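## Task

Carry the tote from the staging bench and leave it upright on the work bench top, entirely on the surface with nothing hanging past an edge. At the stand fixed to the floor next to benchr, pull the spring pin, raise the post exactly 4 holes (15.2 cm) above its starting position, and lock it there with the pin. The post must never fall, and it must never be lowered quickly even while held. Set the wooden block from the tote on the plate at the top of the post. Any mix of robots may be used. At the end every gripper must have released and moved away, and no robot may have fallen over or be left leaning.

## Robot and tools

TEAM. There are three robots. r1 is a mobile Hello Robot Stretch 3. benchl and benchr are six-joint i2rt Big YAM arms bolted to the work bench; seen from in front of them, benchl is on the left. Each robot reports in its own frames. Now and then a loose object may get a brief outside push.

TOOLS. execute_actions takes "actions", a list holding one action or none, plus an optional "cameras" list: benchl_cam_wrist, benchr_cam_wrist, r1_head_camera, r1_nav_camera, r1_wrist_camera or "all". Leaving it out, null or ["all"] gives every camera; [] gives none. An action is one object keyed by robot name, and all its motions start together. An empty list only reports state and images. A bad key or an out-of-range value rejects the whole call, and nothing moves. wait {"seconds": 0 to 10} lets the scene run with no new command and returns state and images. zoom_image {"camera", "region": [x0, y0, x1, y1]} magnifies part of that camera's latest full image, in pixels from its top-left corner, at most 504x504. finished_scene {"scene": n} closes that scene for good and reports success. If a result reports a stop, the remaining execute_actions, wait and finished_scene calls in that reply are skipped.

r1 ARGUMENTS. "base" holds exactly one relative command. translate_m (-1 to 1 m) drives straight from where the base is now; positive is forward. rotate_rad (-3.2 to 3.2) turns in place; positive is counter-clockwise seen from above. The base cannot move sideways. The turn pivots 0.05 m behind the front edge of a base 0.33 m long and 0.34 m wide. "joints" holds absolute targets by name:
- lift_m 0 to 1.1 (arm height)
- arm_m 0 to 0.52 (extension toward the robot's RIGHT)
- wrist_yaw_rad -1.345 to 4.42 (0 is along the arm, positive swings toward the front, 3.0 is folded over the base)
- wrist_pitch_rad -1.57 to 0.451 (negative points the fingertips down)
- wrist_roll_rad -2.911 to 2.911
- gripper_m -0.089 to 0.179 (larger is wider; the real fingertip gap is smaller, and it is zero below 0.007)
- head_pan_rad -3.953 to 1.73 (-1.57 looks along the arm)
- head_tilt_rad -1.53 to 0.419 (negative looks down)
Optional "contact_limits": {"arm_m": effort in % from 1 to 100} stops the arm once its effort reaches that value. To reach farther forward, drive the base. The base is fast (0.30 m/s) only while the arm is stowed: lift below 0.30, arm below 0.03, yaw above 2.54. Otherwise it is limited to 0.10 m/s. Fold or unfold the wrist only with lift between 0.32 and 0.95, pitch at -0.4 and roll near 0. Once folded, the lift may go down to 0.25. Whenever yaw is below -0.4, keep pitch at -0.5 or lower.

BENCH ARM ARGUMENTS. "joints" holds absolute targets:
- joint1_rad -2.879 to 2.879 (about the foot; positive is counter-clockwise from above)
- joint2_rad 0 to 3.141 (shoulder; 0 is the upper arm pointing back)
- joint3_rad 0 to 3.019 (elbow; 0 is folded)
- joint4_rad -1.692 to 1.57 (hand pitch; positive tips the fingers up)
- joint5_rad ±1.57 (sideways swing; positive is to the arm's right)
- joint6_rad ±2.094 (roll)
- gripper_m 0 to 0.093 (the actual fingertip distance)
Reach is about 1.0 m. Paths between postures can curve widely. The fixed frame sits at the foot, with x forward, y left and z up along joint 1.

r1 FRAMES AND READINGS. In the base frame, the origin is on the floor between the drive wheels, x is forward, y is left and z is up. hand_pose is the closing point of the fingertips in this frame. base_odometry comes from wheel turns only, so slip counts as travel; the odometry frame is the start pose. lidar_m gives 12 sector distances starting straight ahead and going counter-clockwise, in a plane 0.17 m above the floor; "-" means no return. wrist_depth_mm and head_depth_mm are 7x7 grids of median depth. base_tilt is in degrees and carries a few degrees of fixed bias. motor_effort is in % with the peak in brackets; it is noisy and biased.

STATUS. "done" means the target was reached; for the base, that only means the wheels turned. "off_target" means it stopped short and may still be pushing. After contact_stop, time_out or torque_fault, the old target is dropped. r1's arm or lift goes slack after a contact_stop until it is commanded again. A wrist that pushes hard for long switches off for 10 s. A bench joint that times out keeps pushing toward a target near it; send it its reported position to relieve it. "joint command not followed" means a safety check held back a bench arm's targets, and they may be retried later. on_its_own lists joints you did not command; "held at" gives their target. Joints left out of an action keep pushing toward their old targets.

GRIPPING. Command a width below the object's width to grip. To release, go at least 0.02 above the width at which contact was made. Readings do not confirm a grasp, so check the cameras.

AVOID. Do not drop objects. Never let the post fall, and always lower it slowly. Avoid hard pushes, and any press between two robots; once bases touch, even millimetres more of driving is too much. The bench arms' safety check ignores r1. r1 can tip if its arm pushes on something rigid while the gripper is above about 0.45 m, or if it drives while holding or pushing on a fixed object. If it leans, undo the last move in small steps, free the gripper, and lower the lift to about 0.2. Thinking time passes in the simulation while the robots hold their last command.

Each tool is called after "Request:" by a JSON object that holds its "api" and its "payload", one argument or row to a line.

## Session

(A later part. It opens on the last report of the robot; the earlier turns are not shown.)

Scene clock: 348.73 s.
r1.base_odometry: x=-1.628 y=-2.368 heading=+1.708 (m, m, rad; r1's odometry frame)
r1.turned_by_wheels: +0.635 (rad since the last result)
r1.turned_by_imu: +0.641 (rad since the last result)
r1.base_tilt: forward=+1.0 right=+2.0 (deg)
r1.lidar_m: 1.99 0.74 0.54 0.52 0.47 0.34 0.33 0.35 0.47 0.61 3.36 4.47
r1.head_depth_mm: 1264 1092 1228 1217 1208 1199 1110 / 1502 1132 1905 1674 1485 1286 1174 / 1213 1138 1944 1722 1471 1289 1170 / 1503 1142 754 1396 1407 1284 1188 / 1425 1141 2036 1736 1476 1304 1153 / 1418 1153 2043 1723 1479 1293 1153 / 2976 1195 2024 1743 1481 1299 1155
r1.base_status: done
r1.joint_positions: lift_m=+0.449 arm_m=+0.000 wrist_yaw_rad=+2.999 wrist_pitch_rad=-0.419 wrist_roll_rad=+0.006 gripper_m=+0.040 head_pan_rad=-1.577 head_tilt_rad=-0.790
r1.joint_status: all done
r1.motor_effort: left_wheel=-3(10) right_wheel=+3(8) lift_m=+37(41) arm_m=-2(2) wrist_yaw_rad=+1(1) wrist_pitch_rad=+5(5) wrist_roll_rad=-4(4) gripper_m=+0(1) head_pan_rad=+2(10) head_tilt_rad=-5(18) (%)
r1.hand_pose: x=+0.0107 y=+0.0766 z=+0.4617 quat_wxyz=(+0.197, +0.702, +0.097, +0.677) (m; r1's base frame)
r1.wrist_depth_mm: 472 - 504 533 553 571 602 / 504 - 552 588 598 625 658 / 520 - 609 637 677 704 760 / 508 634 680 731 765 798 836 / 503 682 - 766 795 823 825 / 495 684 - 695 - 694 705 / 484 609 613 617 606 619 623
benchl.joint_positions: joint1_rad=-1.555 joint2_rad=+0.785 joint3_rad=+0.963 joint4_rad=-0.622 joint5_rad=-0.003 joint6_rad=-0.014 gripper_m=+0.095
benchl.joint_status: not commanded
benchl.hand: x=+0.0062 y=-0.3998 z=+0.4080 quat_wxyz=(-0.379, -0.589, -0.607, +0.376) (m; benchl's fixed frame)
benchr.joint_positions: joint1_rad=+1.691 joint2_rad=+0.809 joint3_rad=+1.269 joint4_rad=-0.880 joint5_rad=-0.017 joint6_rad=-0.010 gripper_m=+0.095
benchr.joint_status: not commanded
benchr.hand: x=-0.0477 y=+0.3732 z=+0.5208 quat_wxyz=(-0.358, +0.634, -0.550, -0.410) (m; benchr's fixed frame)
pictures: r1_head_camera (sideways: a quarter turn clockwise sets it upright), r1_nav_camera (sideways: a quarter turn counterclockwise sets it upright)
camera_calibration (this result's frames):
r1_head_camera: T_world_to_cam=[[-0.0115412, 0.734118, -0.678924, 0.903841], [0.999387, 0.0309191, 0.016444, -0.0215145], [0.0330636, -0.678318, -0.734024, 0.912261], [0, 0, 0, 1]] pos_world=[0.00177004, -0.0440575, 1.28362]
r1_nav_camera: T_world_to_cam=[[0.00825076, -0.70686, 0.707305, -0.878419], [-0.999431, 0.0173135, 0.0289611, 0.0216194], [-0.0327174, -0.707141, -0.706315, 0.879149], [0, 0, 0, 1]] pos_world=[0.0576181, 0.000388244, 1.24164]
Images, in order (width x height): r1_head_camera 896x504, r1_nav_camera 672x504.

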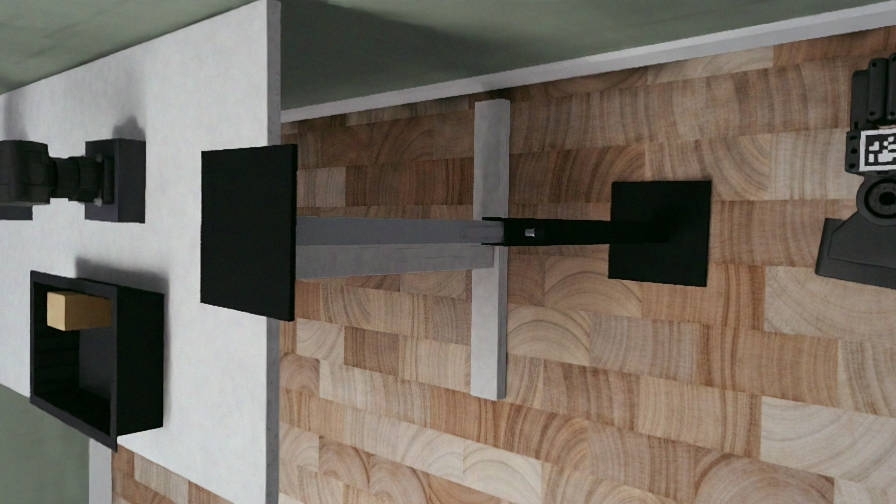

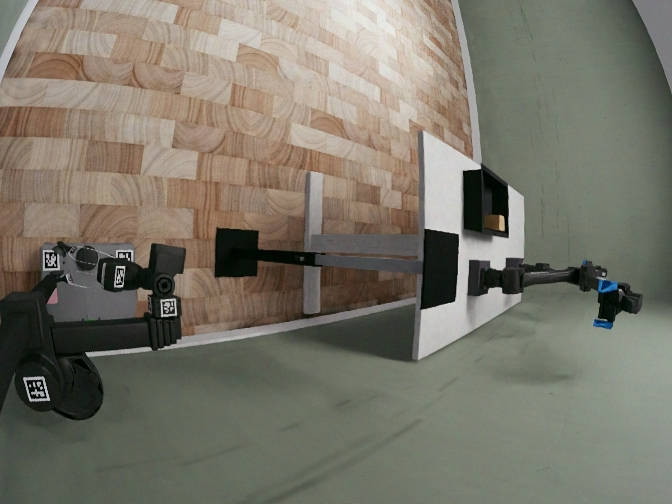

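Request:
{"api": "execute_actions", "payload": {
  "actions": [
    {"r1":{"base":{"translate_m":0.03},"joints":{"wrist_yaw_rad":0,"gripper_m":0.09}},"benchr":{"joints":{"joint1_rad":1.518,"joint3_rad":0.84,"joint2_rad":1.3,"joint4_rad":-0.2}}}
  ],
  "cameras": ["benchr_cam_wrist"]
}}

Request:
{"api": "execute_actions", "payload": {
  "actions": [
    {"r1":{"joints":{"wrist_pitch_rad":0,"lift_m":0.375,"arm_m":0.1}},"benchr":{"joints":{"joint2_rad":1.6,"joint4_rad":0.3}}}
  ],
  "cameras": ["benchr_cam_wrist","r1_wrist_camera","r1_nav_camera"]
}}

Scene clock: 391.83 s.
r1.base_odometry: x=-1.632 y=-2.338 heading=+1.708 (m, m, rad; r1's odometry frame)
r1.turned_by_wheels: +0.000 (rad since the last result)
r1.turned_by_imu: +0.001 (rad since the last result)
r1.base_tilt: forward=+1.1 right=+1.9 (deg)
r1.lidar_m: 2.00 0.74 0.54 0.52 0.51 0.38 0.36 0.38 0.51 0.61 3.36 4.44
r1.head_depth_mm: 1366 1128 1336 1325 1312 1245 1125 / 1374 1134 1910 1688 1474 1288 1171 / 827 1136 752 1677 1451 1279 - / 1416 1141 1243 1561 1444 1284 1150 / 1423 1147 2029 1733 1484 1302 1155 / 1419 1149 2020 1732 1489 1298 1158 / 2985 2475 2014 1744 1497 1307 1165
r1.base_status: done
r1.joint_positions: lift_m=+0.449 arm_m=+0.000 wrist_yaw_rad=+0.002 wrist_pitch_rad=-0.419 wrist_roll_rad=+0.006 gripper_m=+0.090 head_pan_rad=-1.577 head_tilt_rad=-0.790
r1.joint_status: all done
r1.motor_effort: left_wheel=-3(6) right_wheel=+3(7) lift_m=+38(37) arm_m=-2(2) wrist_yaw_rad=-2(3) wrist_pitch_rad=+5(5) wrist_roll_rad=-3(4) gripper_m=+0(79) head_pan_rad=+2(2) head_tilt_rad=-5(4) (%)
r1.hand_pose: x=-0.0210 y=-0.3695 z=+0.4617 quat_wxyz=(+0.690, +0.148, -0.693, -0.147) (m; r1's base frame)
r1.wrist_depth_mm: - - - 350 - 649 425 / - - - 758 - 646 429 / - - - - - 649 426 / - 994 980 960 958 650 432 / 821 835 859 794 827 643 433 / 695 731 685 673 710 573 431 / 615 616 606 606 618 607 434
benchl.joint_positions: joint1_rad=-1.555 joint2_rad=+0.785 joint3_rad=+0.963 joint4_rad=-0.622 joint5_rad=-0.003 joint6_rad=-0.014 gripper_m=+0.095
benchl.joint_status: not commanded
benchl.hand: x=+0.0062 y=-0.3998 z=+0.4080 quat_wxyz=(-0.379, -0.589, -0.607, +0.376) (m; benchl's fixed frame)
benchr.joint_positions: joint1_rad=+1.521 joint2_rad=+1.298 joint3_rad=+0.812 joint4_rad=-0.222 joint5_rad=-0.017 joint6_rad=-0.010 gripper_m=+0.095
benchr.joint_status: all done
benchr.hand: x=+0.0228 y=+0.5093 z=+0.1753 quat_wxyz=(-0.299, +0.632, -0.652, -0.292) (m; benchr's fixed frame)
pictures: benchr_cam_wrist
camera_calibration (this result's frames):
benchr_cam_wrist: T_world_to_cam=[[0.999531, -0.030514, -0.0024164, -0.0063691], [-0.030206, -0.970502, -0.239193, 0.543438], [0.00495362, 0.239154, -0.970969, 0.174209], [0, 0, 0, 1]] pos_world=[0.0219183, 0.485551, 0.299123]
Images, in order (width x height): benchr_cam_wrist 504x504.

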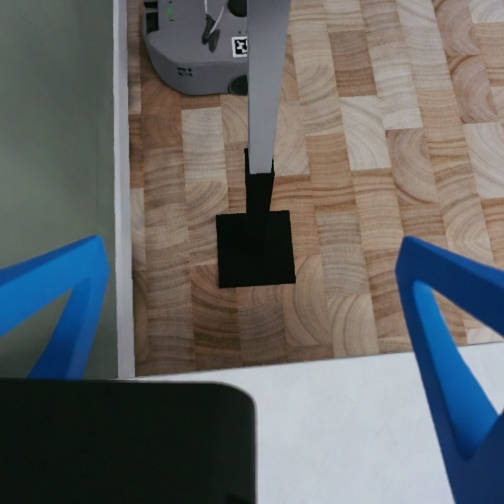

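Scene clock: 393.80 s.
r1.base_odometry: x=-1.632 y=-2.338 heading=+1.708 (m, m, rad; r1's odometry frame)
r1.turned_by_wheels: +0.000 (rad since the last result)
r1.turned_by_imu: +0.000 (rad since the last result)
r1.base_tilt: forward=+1.1 right=+1.9 (deg)
r1.lidar_m: 2.00 0.74 0.54 0.52 0.51 0.38 0.36 0.38 0.51 0.61 3.35 4.40
r1.head_depth_mm: 1370 1133 1323 1326 1312 1243 1130 / 1435 1059 1900 1683 1471 1290 1161 / 794 809 752 1678 1452 1309 1111 / 1454 1067 1245 1563 1449 1290 1151 / 1419 1148 2046 1738 1478 1299 1150 / 1419 1153 2031 1733 1478 1295 1153 / 2993 2461 2030 1732 1490 1304 1159
r1.base_status: not commanded
r1.joint_positions: lift_m=+0.376 arm_m=+0.100 wrist_yaw_rad=+0.001 wrist_pitch_rad=-0.024 wrist_roll_rad=+0.006 gripper_m=+0.090 head_pan_rad=-1.577 head_tilt_rad=-0.790
r1.joint_status: all done
r1.motor_effort: left_wheel=-4(3) right_wheel=+3(3) lift_m=+12(32) arm_m=+3(2) wrist_yaw_rad=-1(3) wrist_pitch_rad=+7(6) wrist_roll_rad=-3(3) gripper_m=+0(0) head_pan_rad=+2(2) head_tilt_rad=-4(5) (%)
r1.hand_pose: x=-0.0212 y=-0.5003 z=+0.4842 quat_wxyz=(+0.705, +0.009, -0.709, -0.008) (m; r1's base frame)
r1.wrist_depth_mm: - 755 756 255 763 605 426 / - - - 630 - 652 430 / - - - 674 - 640 432 / - - - 275 - 645 429 / - - - 288 - 647 430 / - - - 303 - 578 432 / 842 778 761 315 787 667 432
benchl.joint_positions: joint1_rad=-1.555 joint2_rad=+0.785 joint3_rad=+0.963 joint4_rad=-0.622 joint5_rad=-0.003 joint6_rad=-0.014 gripper_m=+0.095
benchl.joint_status: not commanded
benchl.hand: x=+0.0062 y=-0.3998 z=+0.4080 quat_wxyz=(-0.379, -0.589, -0.607, +0.376) (m; benchl's fixed frame)
benchr.joint_positions: joint1_rad=+1.521 joint2_rad=+1.605 joint3_rad=+0.812 joint4_rad=+0.276 joint5_rad=-0.017 joint6_rad=-0.010 gripper_m=+0.095
benchr.joint_status: all done
benchr.hand: x=+0.0265 y=+0.5838 z=+0.1125 quat_wxyz=(-0.361, +0.602, -0.620, -0.350) (m; benchr's fixed frame)
pictures: benchr_cam_wrist, r1_nav_camera (sideways: a quarter turn counterclockwise sets it upright), r1_wrist_camera
camera_calibration (this result's frames):
benchr_cam_wrist: T_world_to_cam=[[0.999537, -0.0303985, 0.00120034, -0.00841141], [-0.027116, -0.908104, -0.417865, 0.584505], [0.0137925, 0.417639, -0.908508, -0.0161032], [0, 0, 0, 1]] pos_world=[0.024479, 0.537261, 0.229624]
r1_nav_camera: T_world_to_cam=[[0.00825092, -0.70686, 0.707305, -0.878419], [-0.999431, 0.0173133, 0.028961, 0.0216194], [-0.0327172, -0.707141, -0.706315, 0.879149], [0, 0, 0, 1]] pos_world=[0.0576181, 0.000388246, 1.24164]
r1_wrist_camera: T_world_to_cam=[[-1, 0.000492168, -0.000505591, -0.0140559], [0.000608332, 0.238362, -0.971176, 0.619381], [-0.000357468, -0.971176, -0.238362, -0.20517], [0, 0, 0, 1]] pos_world=[-0.0145061, -0.346886, 0.552617]
Images, in order (width x height): benchr_cam_wrist 504x504, r1_nav_camera 672x504, r1_wrist_camera 644x364.

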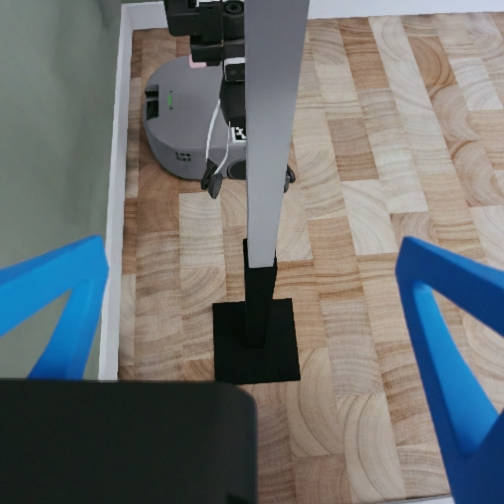

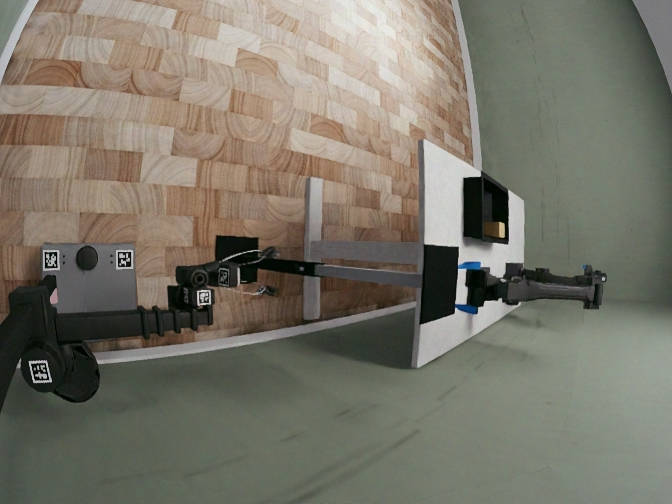

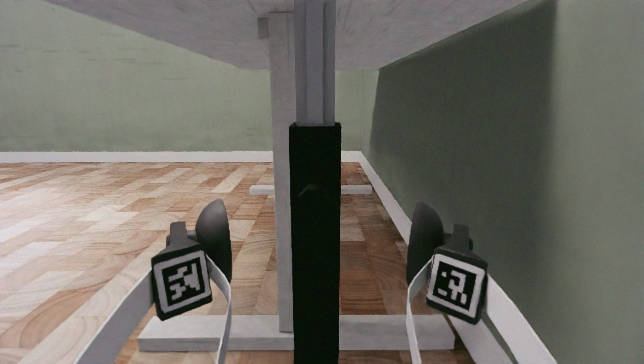

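Request:
{"api": "execute_actions", "payload": {
  "actions": [
    {"r1":{"base":{"translate_m":0.01},"joints":{"arm_m":0.16,"gripper_m":0.07}},"benchr":{"joints":{"joint1_rad":1.5,"joint2_rad":2.02,"joint3_rad":0.935,"joint4_rad":0.64}}}
  ],
  "cameras": ["benchr_cam_wrist","r1_wrist_camera"]
}}

Request:
{"api": "execute_actions", "payload": {
  "actions": [
    {"benchr":{"joints":{"joint2_rad":2.2,"joint3_rad":1.26,"joint4_rad":0.47}}}
  ],
  "cameras": ["benchr_cam_wrist","r1_head_camera"]
}}

Scene clock: 415.63 s.
r1.base_odometry: x=-1.633 y=-2.328 heading=+1.707 (m, m, rad; r1's odometry frame)
r1.turned_by_wheels: +0.000 (rad since the last result)
r1.turned_by_imu: +0.001 (rad since the last result)
r1.base_tilt: forward=+1.1 right=+1.9 (deg)
r1.lidar_m: 2.00 0.74 0.54 0.52 0.53 0.39 0.37 0.39 0.53 0.61 3.36 4.41
r1.head_depth_mm: 1374 1130 1370 1352 1351 1242 1123 / 1437 1132 1904 1706 1469 1305 1151 / 876 799 773 1597 1407 - 1128 / 1447 1147 1247 1587 1481 1283 1149 / 1445 1149 2031 1737 1478 1291 1149 / 1706 1155 2038 1732 1485 1297 1147 / 3013 2531 2056 1740 1496 1301 1155
r1.base_status: done
r1.joint_positions: lift_m=+0.376 arm_m=+0.160 wrist_yaw_rad=+0.001 wrist_pitch_rad=-0.023 wrist_roll_rad=+0.006 gripper_m=+0.070 head_pan_rad=-1.577 head_tilt_rad=-0.790
r1.joint_status: all done
r1.motor_effort: left_wheel=-3(4) right_wheel=+3(7) lift_m=+12(12) arm_m=+3(4) wrist_yaw_rad=-1(1) wrist_pitch_rad=+7(7) wrist_roll_rad=-3(3) gripper_m=+0(71) head_pan_rad=+2(3) head_tilt_rad=-5(5) (%)
r1.hand_pose: x=-0.0212 y=-0.5603 z=+0.4843 quat_wxyz=(+0.705, +0.009, -0.709, -0.008) (m; r1's base frame)
r1.wrist_depth_mm: - 749 762 199 772 611 443 / - - - 206 - 663 449 / - - - 209 - 658 443 / - - - 212 - 678 441 / - - - 218 - 663 439 / - - - 232 - 618 447 / 836 810 778 242 781 628 448
benchl.joint_positions: joint1_rad=-1.555 joint2_rad=+0.785 joint3_rad=+0.963 joint4_rad=-0.622 joint5_rad=-0.003 joint6_rad=-0.014 gripper_m=+0.095
benchl.joint_status: not commanded
benchl.hand: x=+0.0062 y=-0.3998 z=+0.4080 quat_wxyz=(-0.379, -0.589, -0.607, +0.376) (m; benchl's fixed frame)
benchr.joint_positions: joint1_rad=+1.513 joint2_rad=+2.029 joint3_rad=+0.926 joint4_rad=+0.615 joint5_rad=-0.017 joint6_rad=-0.010 gripper_m=+0.095
benchr.joint_status: all done
benchr.hand: x=+0.0348 y=+0.6389 z=-0.0161 quat_wxyz=(-0.372, +0.594, -0.617, -0.357) (m; benchr's fixed frame)
pictures: benchr_cam_wrist, r1_wrist_camera
camera_calibration (this result's frames):
benchr_cam_wrist: T_world_to_cam=[[0.999229, -0.0392125, 0.00178188, -0.00927531], [-0.0343155, -0.89468, -0.445387, 0.57221], [0.0190589, 0.444982, -0.895336, -0.173488], [0, 0, 0, 1]] pos_world=[0.0322103, 0.58878, 0.0995412]
r1_wrist_camera: T_world_to_cam=[[-1, 0.000553313, -0.000505749, -0.0140077], [0.000622988, 0.238193, -0.971218, 0.633652], [-0.000416922, -0.971218, -0.238193, -0.263538], [0, 0, 0, 1]] pos_world=[-0.0145123, -0.406876, 0.552635]
Images, in order (width x height): benchr_cam_wrist 504x504, r1_wrist_camera 644x364.

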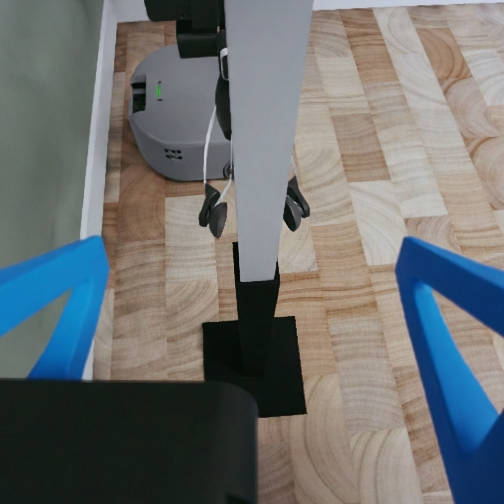

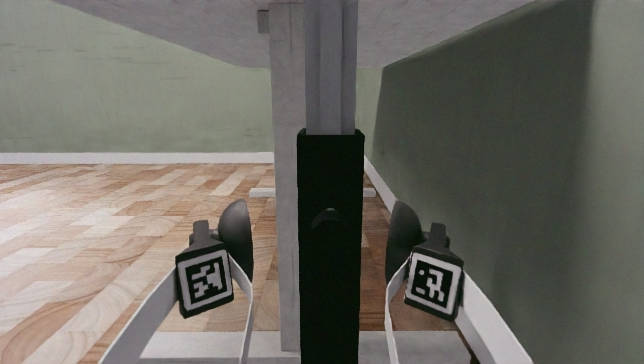

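Scene clock: 416.73 s.
r1.base_odometry: x=-1.633 y=-2.328 heading=+1.707 (m, m, rad; r1's odometry frame)
r1.turned_by_wheels: +0.000 (rad since the last result)
r1.turned_by_imu: +0.000 (rad since the last result)
r1.base_tilt: forward=+1.0 right=+1.9 (deg)
r1.lidar_m: 2.00 0.74 0.54 0.52 0.53 0.38 0.37 0.39 0.53 0.61 3.37 4.40
r1.head_depth_mm: 1376 1127 1368 1364 1351 1242 1128 / 1427 1132 1899 1700 1464 1315 1158 / 816 754 769 1586 1413 - 1131 / 1459 1141 1234 1590 1482 1277 1149 / 1452 1151 2017 1731 1487 1291 1157 / 1697 1150 2043 1745 1476 1296 1160 / 2993 2551 2030 1742 1492 1310 1152
r1.base_status: not commanded
r1.joint_positions: lift_m=+0.376 arm_m=+0.160 wrist_yaw_rad=+0.001 wrist_pitch_rad=-0.023 wrist_roll_rad=+0.006 gripper_m=+0.070 head_pan_rad=-1.577 head_tilt_rad=-0.790
r1.joint_status: not commanded
r1.motor_effort: left_wheel=-3(3) right_wheel=+4(3) lift_m=+12(12) arm_m=+3(3) wrist_yaw_rad=-1(1) wrist_pitch_rad=+7(7) wrist_roll_rad=-3(3) gripper_m=-1(0) head_pan_rad=+2(2) head_tilt_rad=-4(5) (%)
r1.hand_pose: x=-0.0212 y=-0.5603 z=+0.4843 quat_wxyz=(+0.705, +0.009, -0.709, -0.008) (m; r1's base frame)
r1.wrist_depth_mm: - 761 755 198 759 619 444 / - - - 207 - 662 440 / - - - 209 - 668 439 / - - - 212 - 666 444 / - - - 217 - 676 435 / - - - 233 - 625 445 / 816 804 756 241 758 629 440
benchl.joint_positions: joint1_rad=-1.555 joint2_rad=+0.785 joint3_rad=+0.963 joint4_rad=-0.622 joint5_rad=-0.003 joint6_rad=-0.014 gripper_m=+0.095
benchl.joint_status: not commanded
benchl.hand: x=+0.0062 y=-0.3998 z=+0.4080 quat_wxyz=(-0.379, -0.589, -0.607, +0.376) (m; benchl's fixed frame)
benchr.joint_positions: joint1_rad=+1.513 joint2_rad=+2.193 joint3_rad=+1.235 joint4_rad=+0.486 joint5_rad=-0.017 joint6_rad=-0.010 gripper_m=+0.095
benchr.joint_status: all done
benchr.hand: x=+0.0404 y=+0.7353 z=-0.0257 quat_wxyz=(-0.377, +0.592, -0.614, -0.362) (m; benchr's fixed frame)
pictures: benchr_cam_wrist, r1_head_camera (sideways: a quarter turn clockwise sets it upright)
camera_calibration (this result's frames):
benchr_cam_wrist: T_world_to_cam=[[0.999228, -0.0392427, 0.00207931, -0.0110663], [-0.0339035, -0.887617, -0.459333, 0.648793], [0.0198711, 0.458907, -0.888262, -0.235246], [0, 0, 0, 1]] pos_world=[0.0377287, 0.683402, 0.0890751]
r1_head_camera: T_world_to_cam=[[-0.0115413, 0.734118, -0.678924, 0.903841], [0.999387, 0.0309194, 0.016444, -0.0215145], [0.0330637, -0.678318, -0.734024, 0.912261], [0, 0, 0, 1]] pos_world=[0.00177006, -0.0440575, 1.28362]
Images, in order (width x height): benchr_cam_wrist 504x504, r1_head_camera 896x504.

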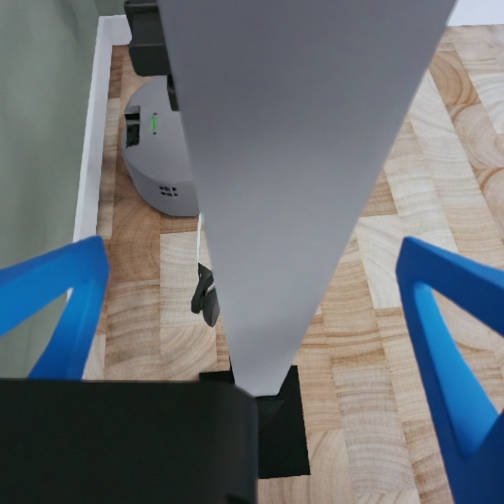

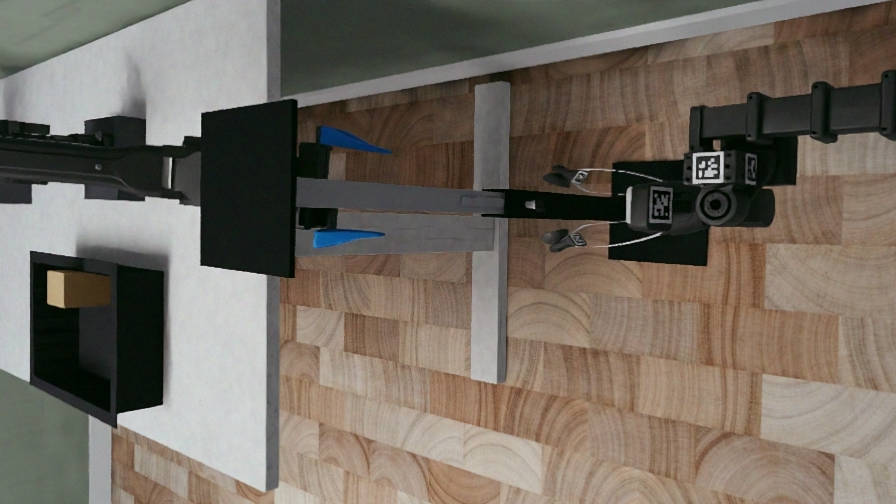

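Request:
{"api": "execute_actions", "payload": {
  "actions": [
    {"r1":{"base":{"translate_m":-0.006},"joints":{"arm_m":0.185,"gripper_m":0.055}},"benchr":{"joints":{"joint1_rad":1.485,"joint2_rad":2.31,"joint3_rad":1.27,"joint4_rad":0.83}}}
  ],
  "cameras": ["benchr_cam_wrist","r1_wrist_camera","r1_head_camera"]
}}

Scene clock: 430.60 s.
r1.base_odometry: x=-1.632 y=-2.334 heading=+1.707 (m, m, rad; r1's odometry frame)
r1.turned_by_wheels: +0.000 (rad since the last result)
r1.turned_by_imu: +0.001 (rad since the last result)
r1.base_tilt: forward=+1.1 right=+2.0 (deg)
r1.lidar_m: 1.99 0.74 0.54 0.52 0.52 0.38 0.37 0.38 0.52 0.61 3.36 4.43
r1.head_depth_mm: 1378 1122 1342 1331 1321 1244 1130 / 1435 1132 1912 1684 1467 1307 1156 / 833 843 753 1600 1440 - 1153 / 1465 1153 1179 1571 1476 1290 1154 / 1425 1148 2023 1734 1488 1300 1146 / 1461 1149 2025 1751 1481 1300 1151 / 3022 2539 2030 1743 1492 1297 1155
r1.base_status: done
r1.joint_positions: lift_m=+0.376 arm_m=+0.185 wrist_yaw_rad=+0.001 wrist_pitch_rad=-0.023 wrist_roll_rad=+0.006 gripper_m=+0.055 head_pan_rad=-1.577 head_tilt_rad=-0.790
r1.joint_status: all done
r1.motor_effort: left_wheel=-3(7) right_wheel=+3(5) lift_m=+12(13) arm_m=+3(3) wrist_yaw_rad=-1(1) wrist_pitch_rad=+6(6) wrist_roll_rad=-3(3) gripper_m=+0(58) head_pan_rad=+2(2) head_tilt_rad=-5(4) (%)
r1.hand_pose: x=-0.0212 y=-0.5853 z=+0.4843 quat_wxyz=(+0.705, +0.009, -0.709, -0.008) (m; r1's base frame)
r1.wrist_depth_mm: - 756 659 174 746 615 429 / - - - 180 - 660 434 / - - - 184 - 659 435 / - - - 186 - 666 433 / - - - 191 - 651 433 / - - 986 201 - 655 435 / 841 838 818 210 820 613 432
benchl.joint_positions: joint1_rad=-1.555 joint2_rad=+0.785 joint3_rad=+0.963 joint4_rad=-0.622 joint5_rad=-0.003 joint6_rad=-0.014 gripper_m=+0.095
benchl.joint_status: not commanded
benchl.hand: x=+0.0062 y=-0.3998 z=+0.4080 quat_wxyz=(-0.379, -0.589, -0.607, +0.376) (m; benchl's fixed frame)
benchr.joint_positions: joint1_rad=+1.495 joint2_rad=+2.301 joint3_rad=+1.246 joint4_rad=+0.805 joint5_rad=-0.017 joint6_rad=-0.010 gripper_m=+0.095
benchr.joint_status: all done
benchr.hand: x=+0.0548 y=+0.7496 z=-0.0263 quat_wxyz=(-0.447, +0.544, -0.573, -0.419) (m; benchr's fixed frame)
pictures: benchr_cam_wrist, r1_head_camera (sideways: a quarter turn clockwise sets it upright), r1_wrist_camera
camera_calibration (this result's frames):
benchr_cam_wrist: T_world_to_cam=[[0.998294, -0.0580654, 0.00619163, -0.010556], [-0.0405104, -0.765014, -0.642738, 0.565329], [0.0420575, 0.64139, -0.766061, -0.377395], [0, 0, 0, 1]] pos_world=[0.049312, 0.673929, 0.0743163]
r1_head_camera: T_world_to_cam=[[-0.0115709, 0.734117, -0.678924, 0.903842], [0.999385, 0.0309596, 0.016444, -0.0215145], [0.0330911, -0.678317, -0.734024, 0.912261], [0, 0, 0, 1]] pos_world=[0.00177183, -0.0440577, 1.28362]
r1_wrist_camera: T_world_to_cam=[[-1, 0.000576185, -0.00050588, -0.0139863], [0.000628555, 0.238175, -0.971222, 0.639604], [-0.000439116, -0.971222, -0.238175, -0.287831], [0, 0, 0, 1]] pos_world=[-0.0145147, -0.431878, 0.552636]
Images, in order (width x height): benchr_cam_wrist 504x504, r1_head_camera 896x504, r1_wrist_camera 644x364.

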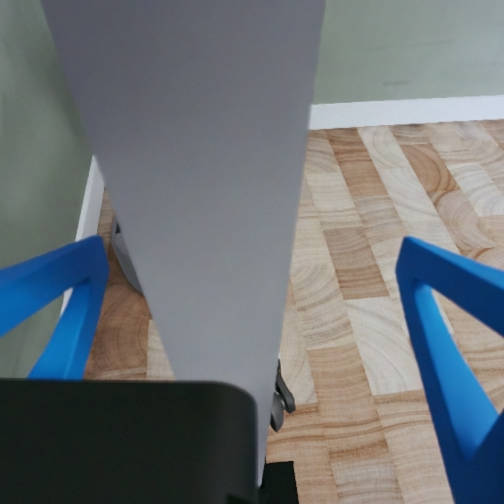

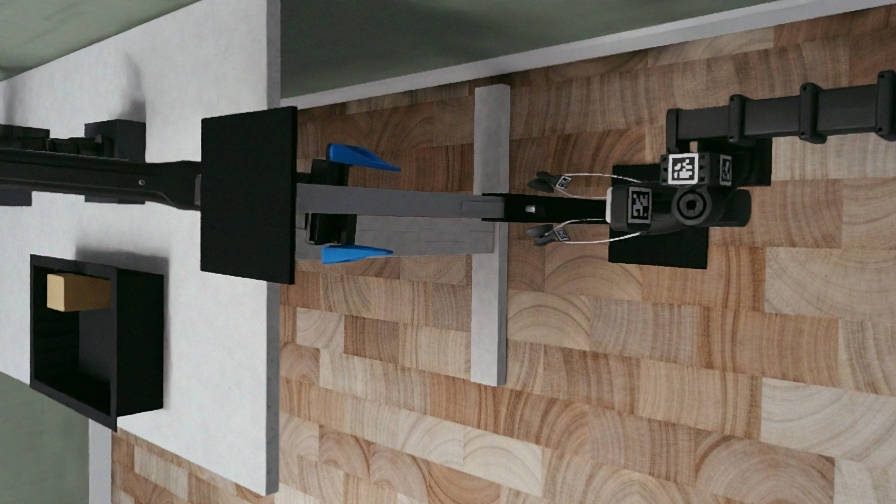

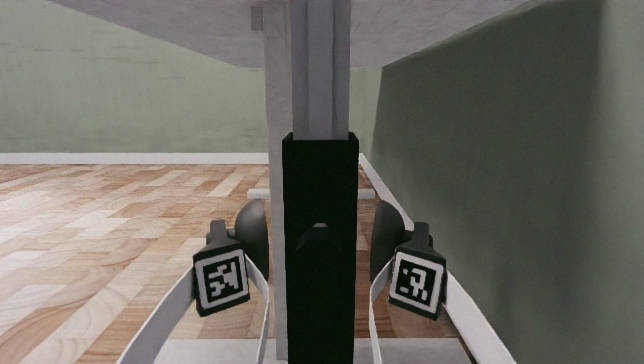

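Request:
{"api": "execute_actions", "payload": {
  "actions": [
    {"benchr":{"joints":{"joint1_rad":1.52}},"r1":{"joints":{"gripper_m":0.0}}}
  ],
  "cameras": ["benchr_cam_wrist","r1_wrist_camera"]
}}

Request:
{"api": "execute_actions", "payload": {
  "actions": [
    {"benchr":{"joints":{"gripper_m":0.0}}}
  ],
  "cameras": ["benchr_cam_wrist","r1_head_camera"]
}}

Scene clock: 440.60 s.
r1.base_odometry: x=-1.632 y=-2.334 heading=+1.707 (m, m, rad; r1's odometry frame)
r1.turned_by_wheels: +0.000 (rad since the last result)
r1.turned_by_imu: +0.001 (rad since the last result)
r1.base_tilt: forward=+1.1 right=+1.9 (deg)
r1.lidar_m: 2.00 0.74 0.54 0.52 0.52 0.38 0.37 0.38 0.52 0.61 3.37 4.40
r1.head_depth_mm: 1364 1128 1342 1330 1319 1238 1130 / 1501 1128 1878 1691 1471 1310 1151 / 834 848 754 1607 1442 - 1141 / 1451 1142 1184 1552 1476 1284 1151 / 1420 1149 2039 1734 1487 1299 1155 / 1457 1146 2052 1742 1487 1297 1155 / 3025 2533 2046 1742 1491 1304 1159
r1.base_status: not commanded
r1.joint_positions: lift_m=+0.376 arm_m=+0.185 wrist_yaw_rad=+0.001 wrist_pitch_rad=-0.022 wrist_roll_rad=+0.006 gripper_m=+0.000 head_pan_rad=-1.577 head_tilt_rad=-0.790
r1.joint_status: all done
r1.motor_effort: left_wheel=-3(2) right_wheel=+2(3) lift_m=+12(12) arm_m=+2(3) wrist_yaw_rad=-1(1) wrist_pitch_rad=+6(7) wrist_roll_rad=-3(3) gripper_m=-8(83) head_pan_rad=+2(1) head_tilt_rad=-4(5) (%)
r1.hand_pose: x=-0.0212 y=-0.5855 z=+0.4845 quat_wxyz=(+0.705, +0.008, -0.709, -0.008) (m; r1's base frame)
r1.wrist_depth_mm: - 757 635 174 748 610 437 / - - - 180 - 658 438 / - - - 185 - 653 434 / - - - 185 - 640 432 / - - - 163 - 653 437 / - - - 202 970 661 432 / 816 824 812 210 816 646 441
benchl.joint_positions: joint1_rad=-1.555 joint2_rad=+0.785 joint3_rad=+0.963 joint4_rad=-0.622 joint5_rad=-0.003 joint6_rad=-0.014 gripper_m=+0.095
benchl.joint_status: not commanded
benchl.hand: x=+0.0062 y=-0.3998 z=+0.4080 quat_wxyz=(-0.379, -0.589, -0.607, +0.376) (m; benchl's fixed frame)
benchr.joint_positions: joint1_rad=+1.509 joint2_rad=+2.301 joint3_rad=+1.246 joint4_rad=+0.805 joint5_rad=-0.017 joint6_rad=-0.010 gripper_m=+0.095
benchr.joint_status: all done
benchr.hand: x=+0.0436 y=+0.7503 z=-0.0263 quat_wxyz=(-0.444, +0.548, -0.569, -0.423) (m; benchr's fixed frame)
pictures: benchr_cam_wrist, r1_wrist_camera
camera_calibration (this result's frames):
benchr_cam_wrist: T_world_to_cam=[[0.999047, -0.0432073, 0.00619163, -0.010556], [-0.0291248, -0.765532, -0.642738, 0.565329], [0.0325109, 0.641945, -0.766061, -0.377395], [0, 0, 0, 1]] pos_world=[0.0392805, 0.674588, 0.0743163]
r1_wrist_camera: T_world_to_cam=[[-1, 0.000575077, -0.000507449, -0.0139857], [0.000629321, 0.23708, -0.97149, 0.639412], [-0.000438376, -0.97149, -0.23708, -0.28861], [0, 0, 0, 1]] pos_world=[-0.0145147, -0.431965, 0.552752]
Images, in order (width x height): benchr_cam_wrist 504x504, r1_wrist_camera 644x364.

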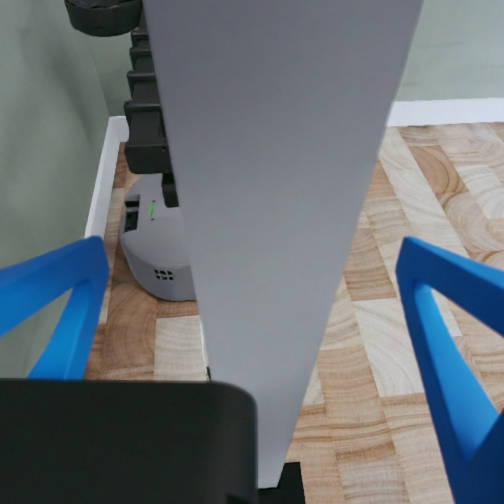

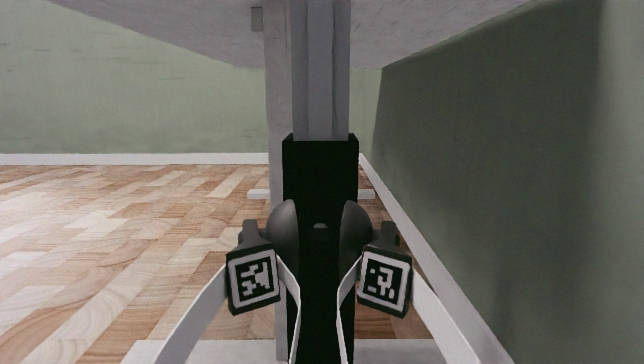

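Scene clock: 441.33 s.
r1.base_odometry: x=-1.632 y=-2.334 heading=+1.707 (m, m, rad; r1's odometry frame)
r1.turned_by_wheels: +0.000 (rad since the last result)
r1.turned_by_imu: +0.000 (rad since the last result)
r1.base_tilt: forward=+1.1 right=+2.0 (deg)
r1.lidar_m: 2.00 0.74 0.54 0.52 0.52 0.38 0.37 0.38 0.52 0.61 3.34 4.40
r1.head_depth_mm: 1368 1125 1351 1347 1323 1244 1127 / 1441 1133 1891 1684 1476 1307 1156 / 831 848 753 1599 1446 - 1151 / 1446 1140 1178 1563 1476 1290 1153 / 1413 1144 2023 1740 1484 1292 1155 / 1462 1149 2034 1729 1489 1299 1163 / 3026 2546 2045 1730 1486 1304 1155
r1.base_status: not commanded
r1.joint_positions: lift_m=+0.376 arm_m=+0.185 wrist_yaw_rad=+0.001 wrist_pitch_rad=-0.022 wrist_roll_rad=+0.006 gripper_m=+0.000 head_pan_rad=-1.577 head_tilt_rad=-0.790
r1.joint_status: not commanded
r1.motor_effort: left_wheel=-3(3) right_wheel=+2(3) lift_m=+12(12) arm_m=+2(2) wrist_yaw_rad=-1(1) wrist_pitch_rad=+6(6) wrist_roll_rad=-3(3) gripper_m=-9(8) head_pan_rad=+2(2) head_tilt_rad=-4(4) (%)
r1.hand_pose: x=-0.0212 y=-0.5855 z=+0.4845 quat_wxyz=(+0.705, +0.008, -0.709, -0.008) (m; r1's base frame)
r1.wrist_depth_mm: - 752 643 174 750 611 435 / - - - 179 - 654 429 / - - - 185 - 661 434 / - - - 184 - 655 431 / - - - 163 - 656 435 / - - - 201 985 662 427 / 833 823 821 210 838 659 434
benchl.joint_positions: joint1_rad=-1.555 joint2_rad=+0.785 joint3_rad=+0.963 joint4_rad=-0.622 joint5_rad=-0.003 joint6_rad=-0.014 gripper_m=+0.095
benchl.joint_status: not commanded
benchl.hand: x=+0.0062 y=-0.3998 z=+0.4080 quat_wxyz=(-0.379, -0.589, -0.607, +0.376) (m; benchl's fixed frame)
benchr.joint_positions: joint1_rad=+1.506 joint2_rad=+2.301 joint3_rad=+1.246 joint4_rad=+0.805 joint5_rad=-0.022 joint6_rad=-0.014 gripper_m=+0.031
benchr.joint_status: gripper_m off_target (ended at +0.031, target +0.000)
benchr.hand: x=+0.0450 y=+0.7503 z=-0.0262 quat_wxyz=(-0.444, +0.549, -0.568, -0.423) (m; benchr's fixed frame)
pictures: benchr_cam_wrist, r1_head_camera (sideways: a quarter turn clockwise sets it upright)
camera_calibration (this result's frames):
benchr_cam_wrist: T_world_to_cam=[[0.999141, -0.0405136, 0.0086654, -0.0139584], [-0.0254593, -0.765413, -0.643035, 0.565113], [0.0326843, 0.642263, -0.765787, -0.37756], [0, 0, 0, 1]] pos_world=[0.0406741, 0.674472, 0.0743777]
r1_head_camera: T_world_to_cam=[[-0.0115707, 0.734117, -0.678924, 0.903841], [0.999385, 0.0309594, 0.016444, -0.0215145], [0.0330909, -0.678317, -0.734024, 0.912261], [0, 0, 0, 1]] pos_world=[0.00177182, -0.0440577, 1.28362]
Images, in order (width x height): benchr_cam_wrist 504x504, r1_head_camera 896x504.

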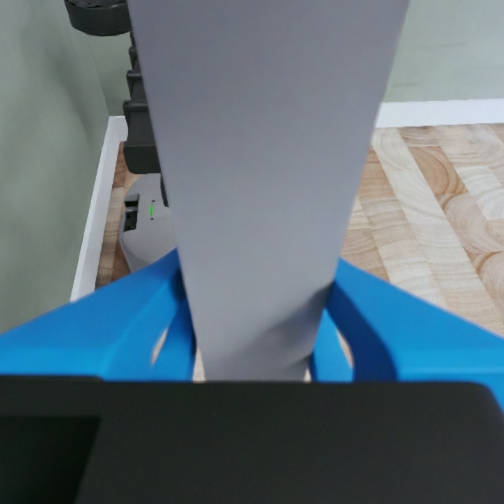

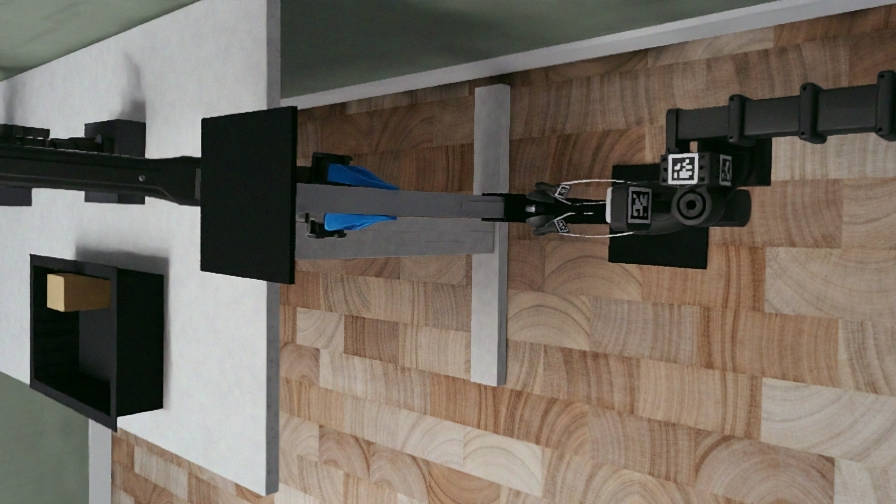

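Request:
{"api": "execute_actions", "payload": {
  "actions": [
    {"benchr":{"joints":{"joint2_rad":2.27}},"r1":{"joints":{"gripper_m":-0.03}}}
  ],
  "cameras": []
}}

Request:
{"api": "execute_actions", "payload": {
  "actions": [
    {"r1":{"joints":{"arm_m":0.165}}}
  ],
  "cameras": ["r1_wrist_camera","r1_head_camera"]
}}

Scene clock: 454.47 s.
r1.base_odometry: x=-1.632 y=-2.334 heading=+1.707 (m, m, rad; r1's odometry frame)
r1.turned_by_wheels: +0.000 (rad since the last result)
r1.turned_by_imu: +0.001 (rad since the last result)
r1.base_tilt: forward=+1.0 right=+2.0 (deg)
r1.lidar_m: 2.00 0.74 0.54 0.52 0.52 0.38 0.37 0.38 0.52 0.61 3.36 4.42
r1.head_depth_mm: 1369 1128 1347 1333 1321 1246 1125 / 1442 1131 1912 1684 1468 1311 1150 / 830 843 754 1590 1447 - 1143 / 1456 1138 1186 1568 1470 1282 1147 / 1423 1148 2031 1721 1465 1294 1160 / 1473 1151 2022 1733 1487 1305 1158 / 2998 2560 2035 1743 1486 1297 1155
r1.base_status: not commanded
r1.joint_positions: lift_m=+0.376 arm_m=+0.185 wrist_yaw_rad=+0.001 wrist_pitch_rad=-0.021 wrist_roll_rad=+0.006 gripper_m=-0.029 head_pan_rad=-1.577 head_tilt_rad=-0.790
r1.joint_status: all done
r1.motor_effort: left_wheel=-3(3) right_wheel=+3(3) lift_m=+12(12) arm_m=+0(2) wrist_yaw_rad=-1(1) wrist_pitch_rad=+5(6) wrist_roll_rad=-3(3) gripper_m=-17(91) head_pan_rad=+2(2) head_tilt_rad=-4(5) (%)
r1.hand_pose: x=-0.0212 y=-0.5857 z=+0.4849 quat_wxyz=(+0.705, +0.008, -0.709, -0.007) (m; r1's base frame)
r1.wrist_depth_mm: - 750 643 174 730 598 430 / - - - 179 - 648 435 / - - - 185 - 650 438 / - - - 185 - 656 435 / - - - 164 - 651 437 / - - - 201 961 644 436 / 803 848 825 210 823 656 435
benchl.joint_positions: joint1_rad=-1.555 joint2_rad=+0.785 joint3_rad=+0.963 joint4_rad=-0.622 joint5_rad=-0.003 joint6_rad=-0.014 gripper_m=+0.095
benchl.joint_status: not commanded
benchl.hand: x=+0.0062 y=-0.3998 z=+0.4080 quat_wxyz=(-0.379, -0.589, -0.607, +0.376) (m; benchl's fixed frame)
benchr.joint_positions: joint1_rad=+1.506 joint2_rad=+2.301 joint3_rad=+1.246 joint4_rad=+0.805 joint5_rad=-0.022 joint6_rad=-0.014 gripper_m=+0.031
benchr.joint_status: all done
benchr.hand: x=+0.0450 y=+0.7503 z=-0.0259 quat_wxyz=(-0.445, +0.549, -0.568, -0.423) (m; benchr's fixed frame)
pictures: none
No camera images: the call's "cameras" was empty. Leave "cameras" out to get every camera's image.

Scene clock: 455.50 s.
r1.base_odometry: x=-1.632 y=-2.334 heading=+1.707 (m, m, rad; r1's odometry frame)
r1.turned_by_wheels: +0.000 (rad since the last result)
r1.turned_by_imu: +0.000 (rad since the last result)
r1.base_tilt: forward=+1.0 right=+2.0 (deg)
r1.lidar_m: 2.00 0.74 0.54 0.52 0.52 0.38 0.37 0.38 0.52 0.61 3.36 4.41
r1.head_depth_mm: 1368 1126 1347 1334 1329 1238 1129 / 1446 1137 1904 1680 1467 1309 1155 / 835 841 752 1594 1442 - 1155 / 1457 1139 1182 1558 1493 1280 1150 / 1431 1147 2029 1726 1482 1285 1154 / 1460 1152 2029 1739 1498 1302 1153 / 2998 2518 2035 1740 1490 1309 1156
r1.base_status: not commanded
r1.joint_positions: lift_m=+0.376 arm_m=+0.165 wrist_yaw_rad=+0.001 wrist_pitch_rad=-0.017 wrist_roll_rad=+0.006 gripper_m=-0.029 head_pan_rad=-1.577 head_tilt_rad=-0.790
r1.joint_status: all done
r1.motor_effort: left_wheel=-3(2) right_wheel=+2(3) lift_m=+12(12) arm_m=-3(6) wrist_yaw_rad=-1(1) wrist_pitch_rad=+5(6) wrist_roll_rad=-3(3) gripper_m=-14(18) head_pan_rad=+2(2) head_tilt_rad=-5(5) (%)
r1.hand_pose: x=-0.0212 y=-0.5661 z=+0.4858 quat_wxyz=(+0.705, +0.007, -0.709, -0.006) (m; r1's base frame)
r1.wrist_depth_mm: - 717 621 195 724 609 434 / - - - 202 - 650 435 / - - - 205 - 655 434 / - - - 206 - 662 428 / - - - - - 659 430 / - - - 224 990 651 437 / 823 827 788 232 769 651 438
benchl.joint_positions: joint1_rad=-1.555 joint2_rad=+0.785 joint3_rad=+0.963 joint4_rad=-0.622 joint5_rad=-0.003 joint6_rad=-0.014 gripper_m=+0.095
benchl.joint_status: not commanded
benchl.hand: x=+0.0062 y=-0.3998 z=+0.4080 quat_wxyz=(-0.379, -0.589, -0.607, +0.376) (m; benchl's fixed frame)
benchr.joint_positions: joint1_rad=+1.506 joint2_rad=+2.301 joint3_rad=+1.246 joint4_rad=+0.805 joint5_rad=-0.022 joint6_rad=-0.014 gripper_m=+0.031
benchr.joint_status: not commanded
benchr.hand: x=+0.0450 y=+0.7503 z=-0.0259 quat_wxyz=(-0.445, +0.549, -0.568, -0.423) (m; benchr's fixed frame)
pictures: r1_head_camera (sideways: a quarter turn clockwise sets it upright), r1_wrist_camera
camera_calibration (this result's frames):
r1_head_camera: T_world_to_cam=[[-0.0115708, 0.734117, -0.678924, 0.903842], [0.999385, 0.0309595, 0.016444, -0.0215145], [0.033091, -0.678317, -0.734024, 0.912261], [0, 0, 0, 1]] pos_world=[0.00177183, -0.0440577, 1.28362]
r1_wrist_camera: T_world_to_cam=[[-1, 0.00051613, -0.000515309, -0.0140112], [0.000621065, 0.232185, -0.972671, 0.633867], [-0.000382378, -0.972671, -0.232185, -0.272506], [0, 0, 0, 1]] pos_world=[-0.0145091, -0.412226, 0.553265]
Images, in order (width x height): r1_head_camera 896x504, r1_wrist_camera 644x364.

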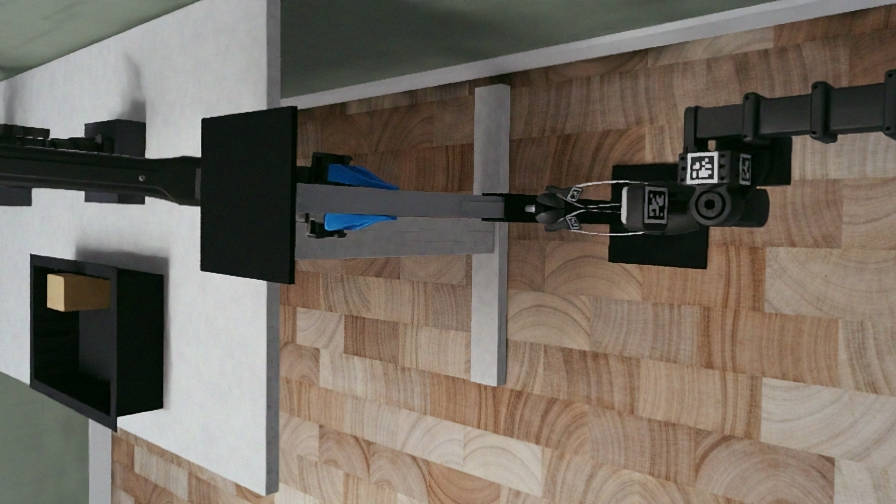

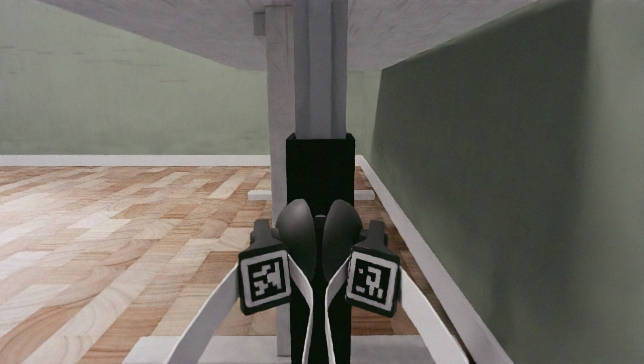

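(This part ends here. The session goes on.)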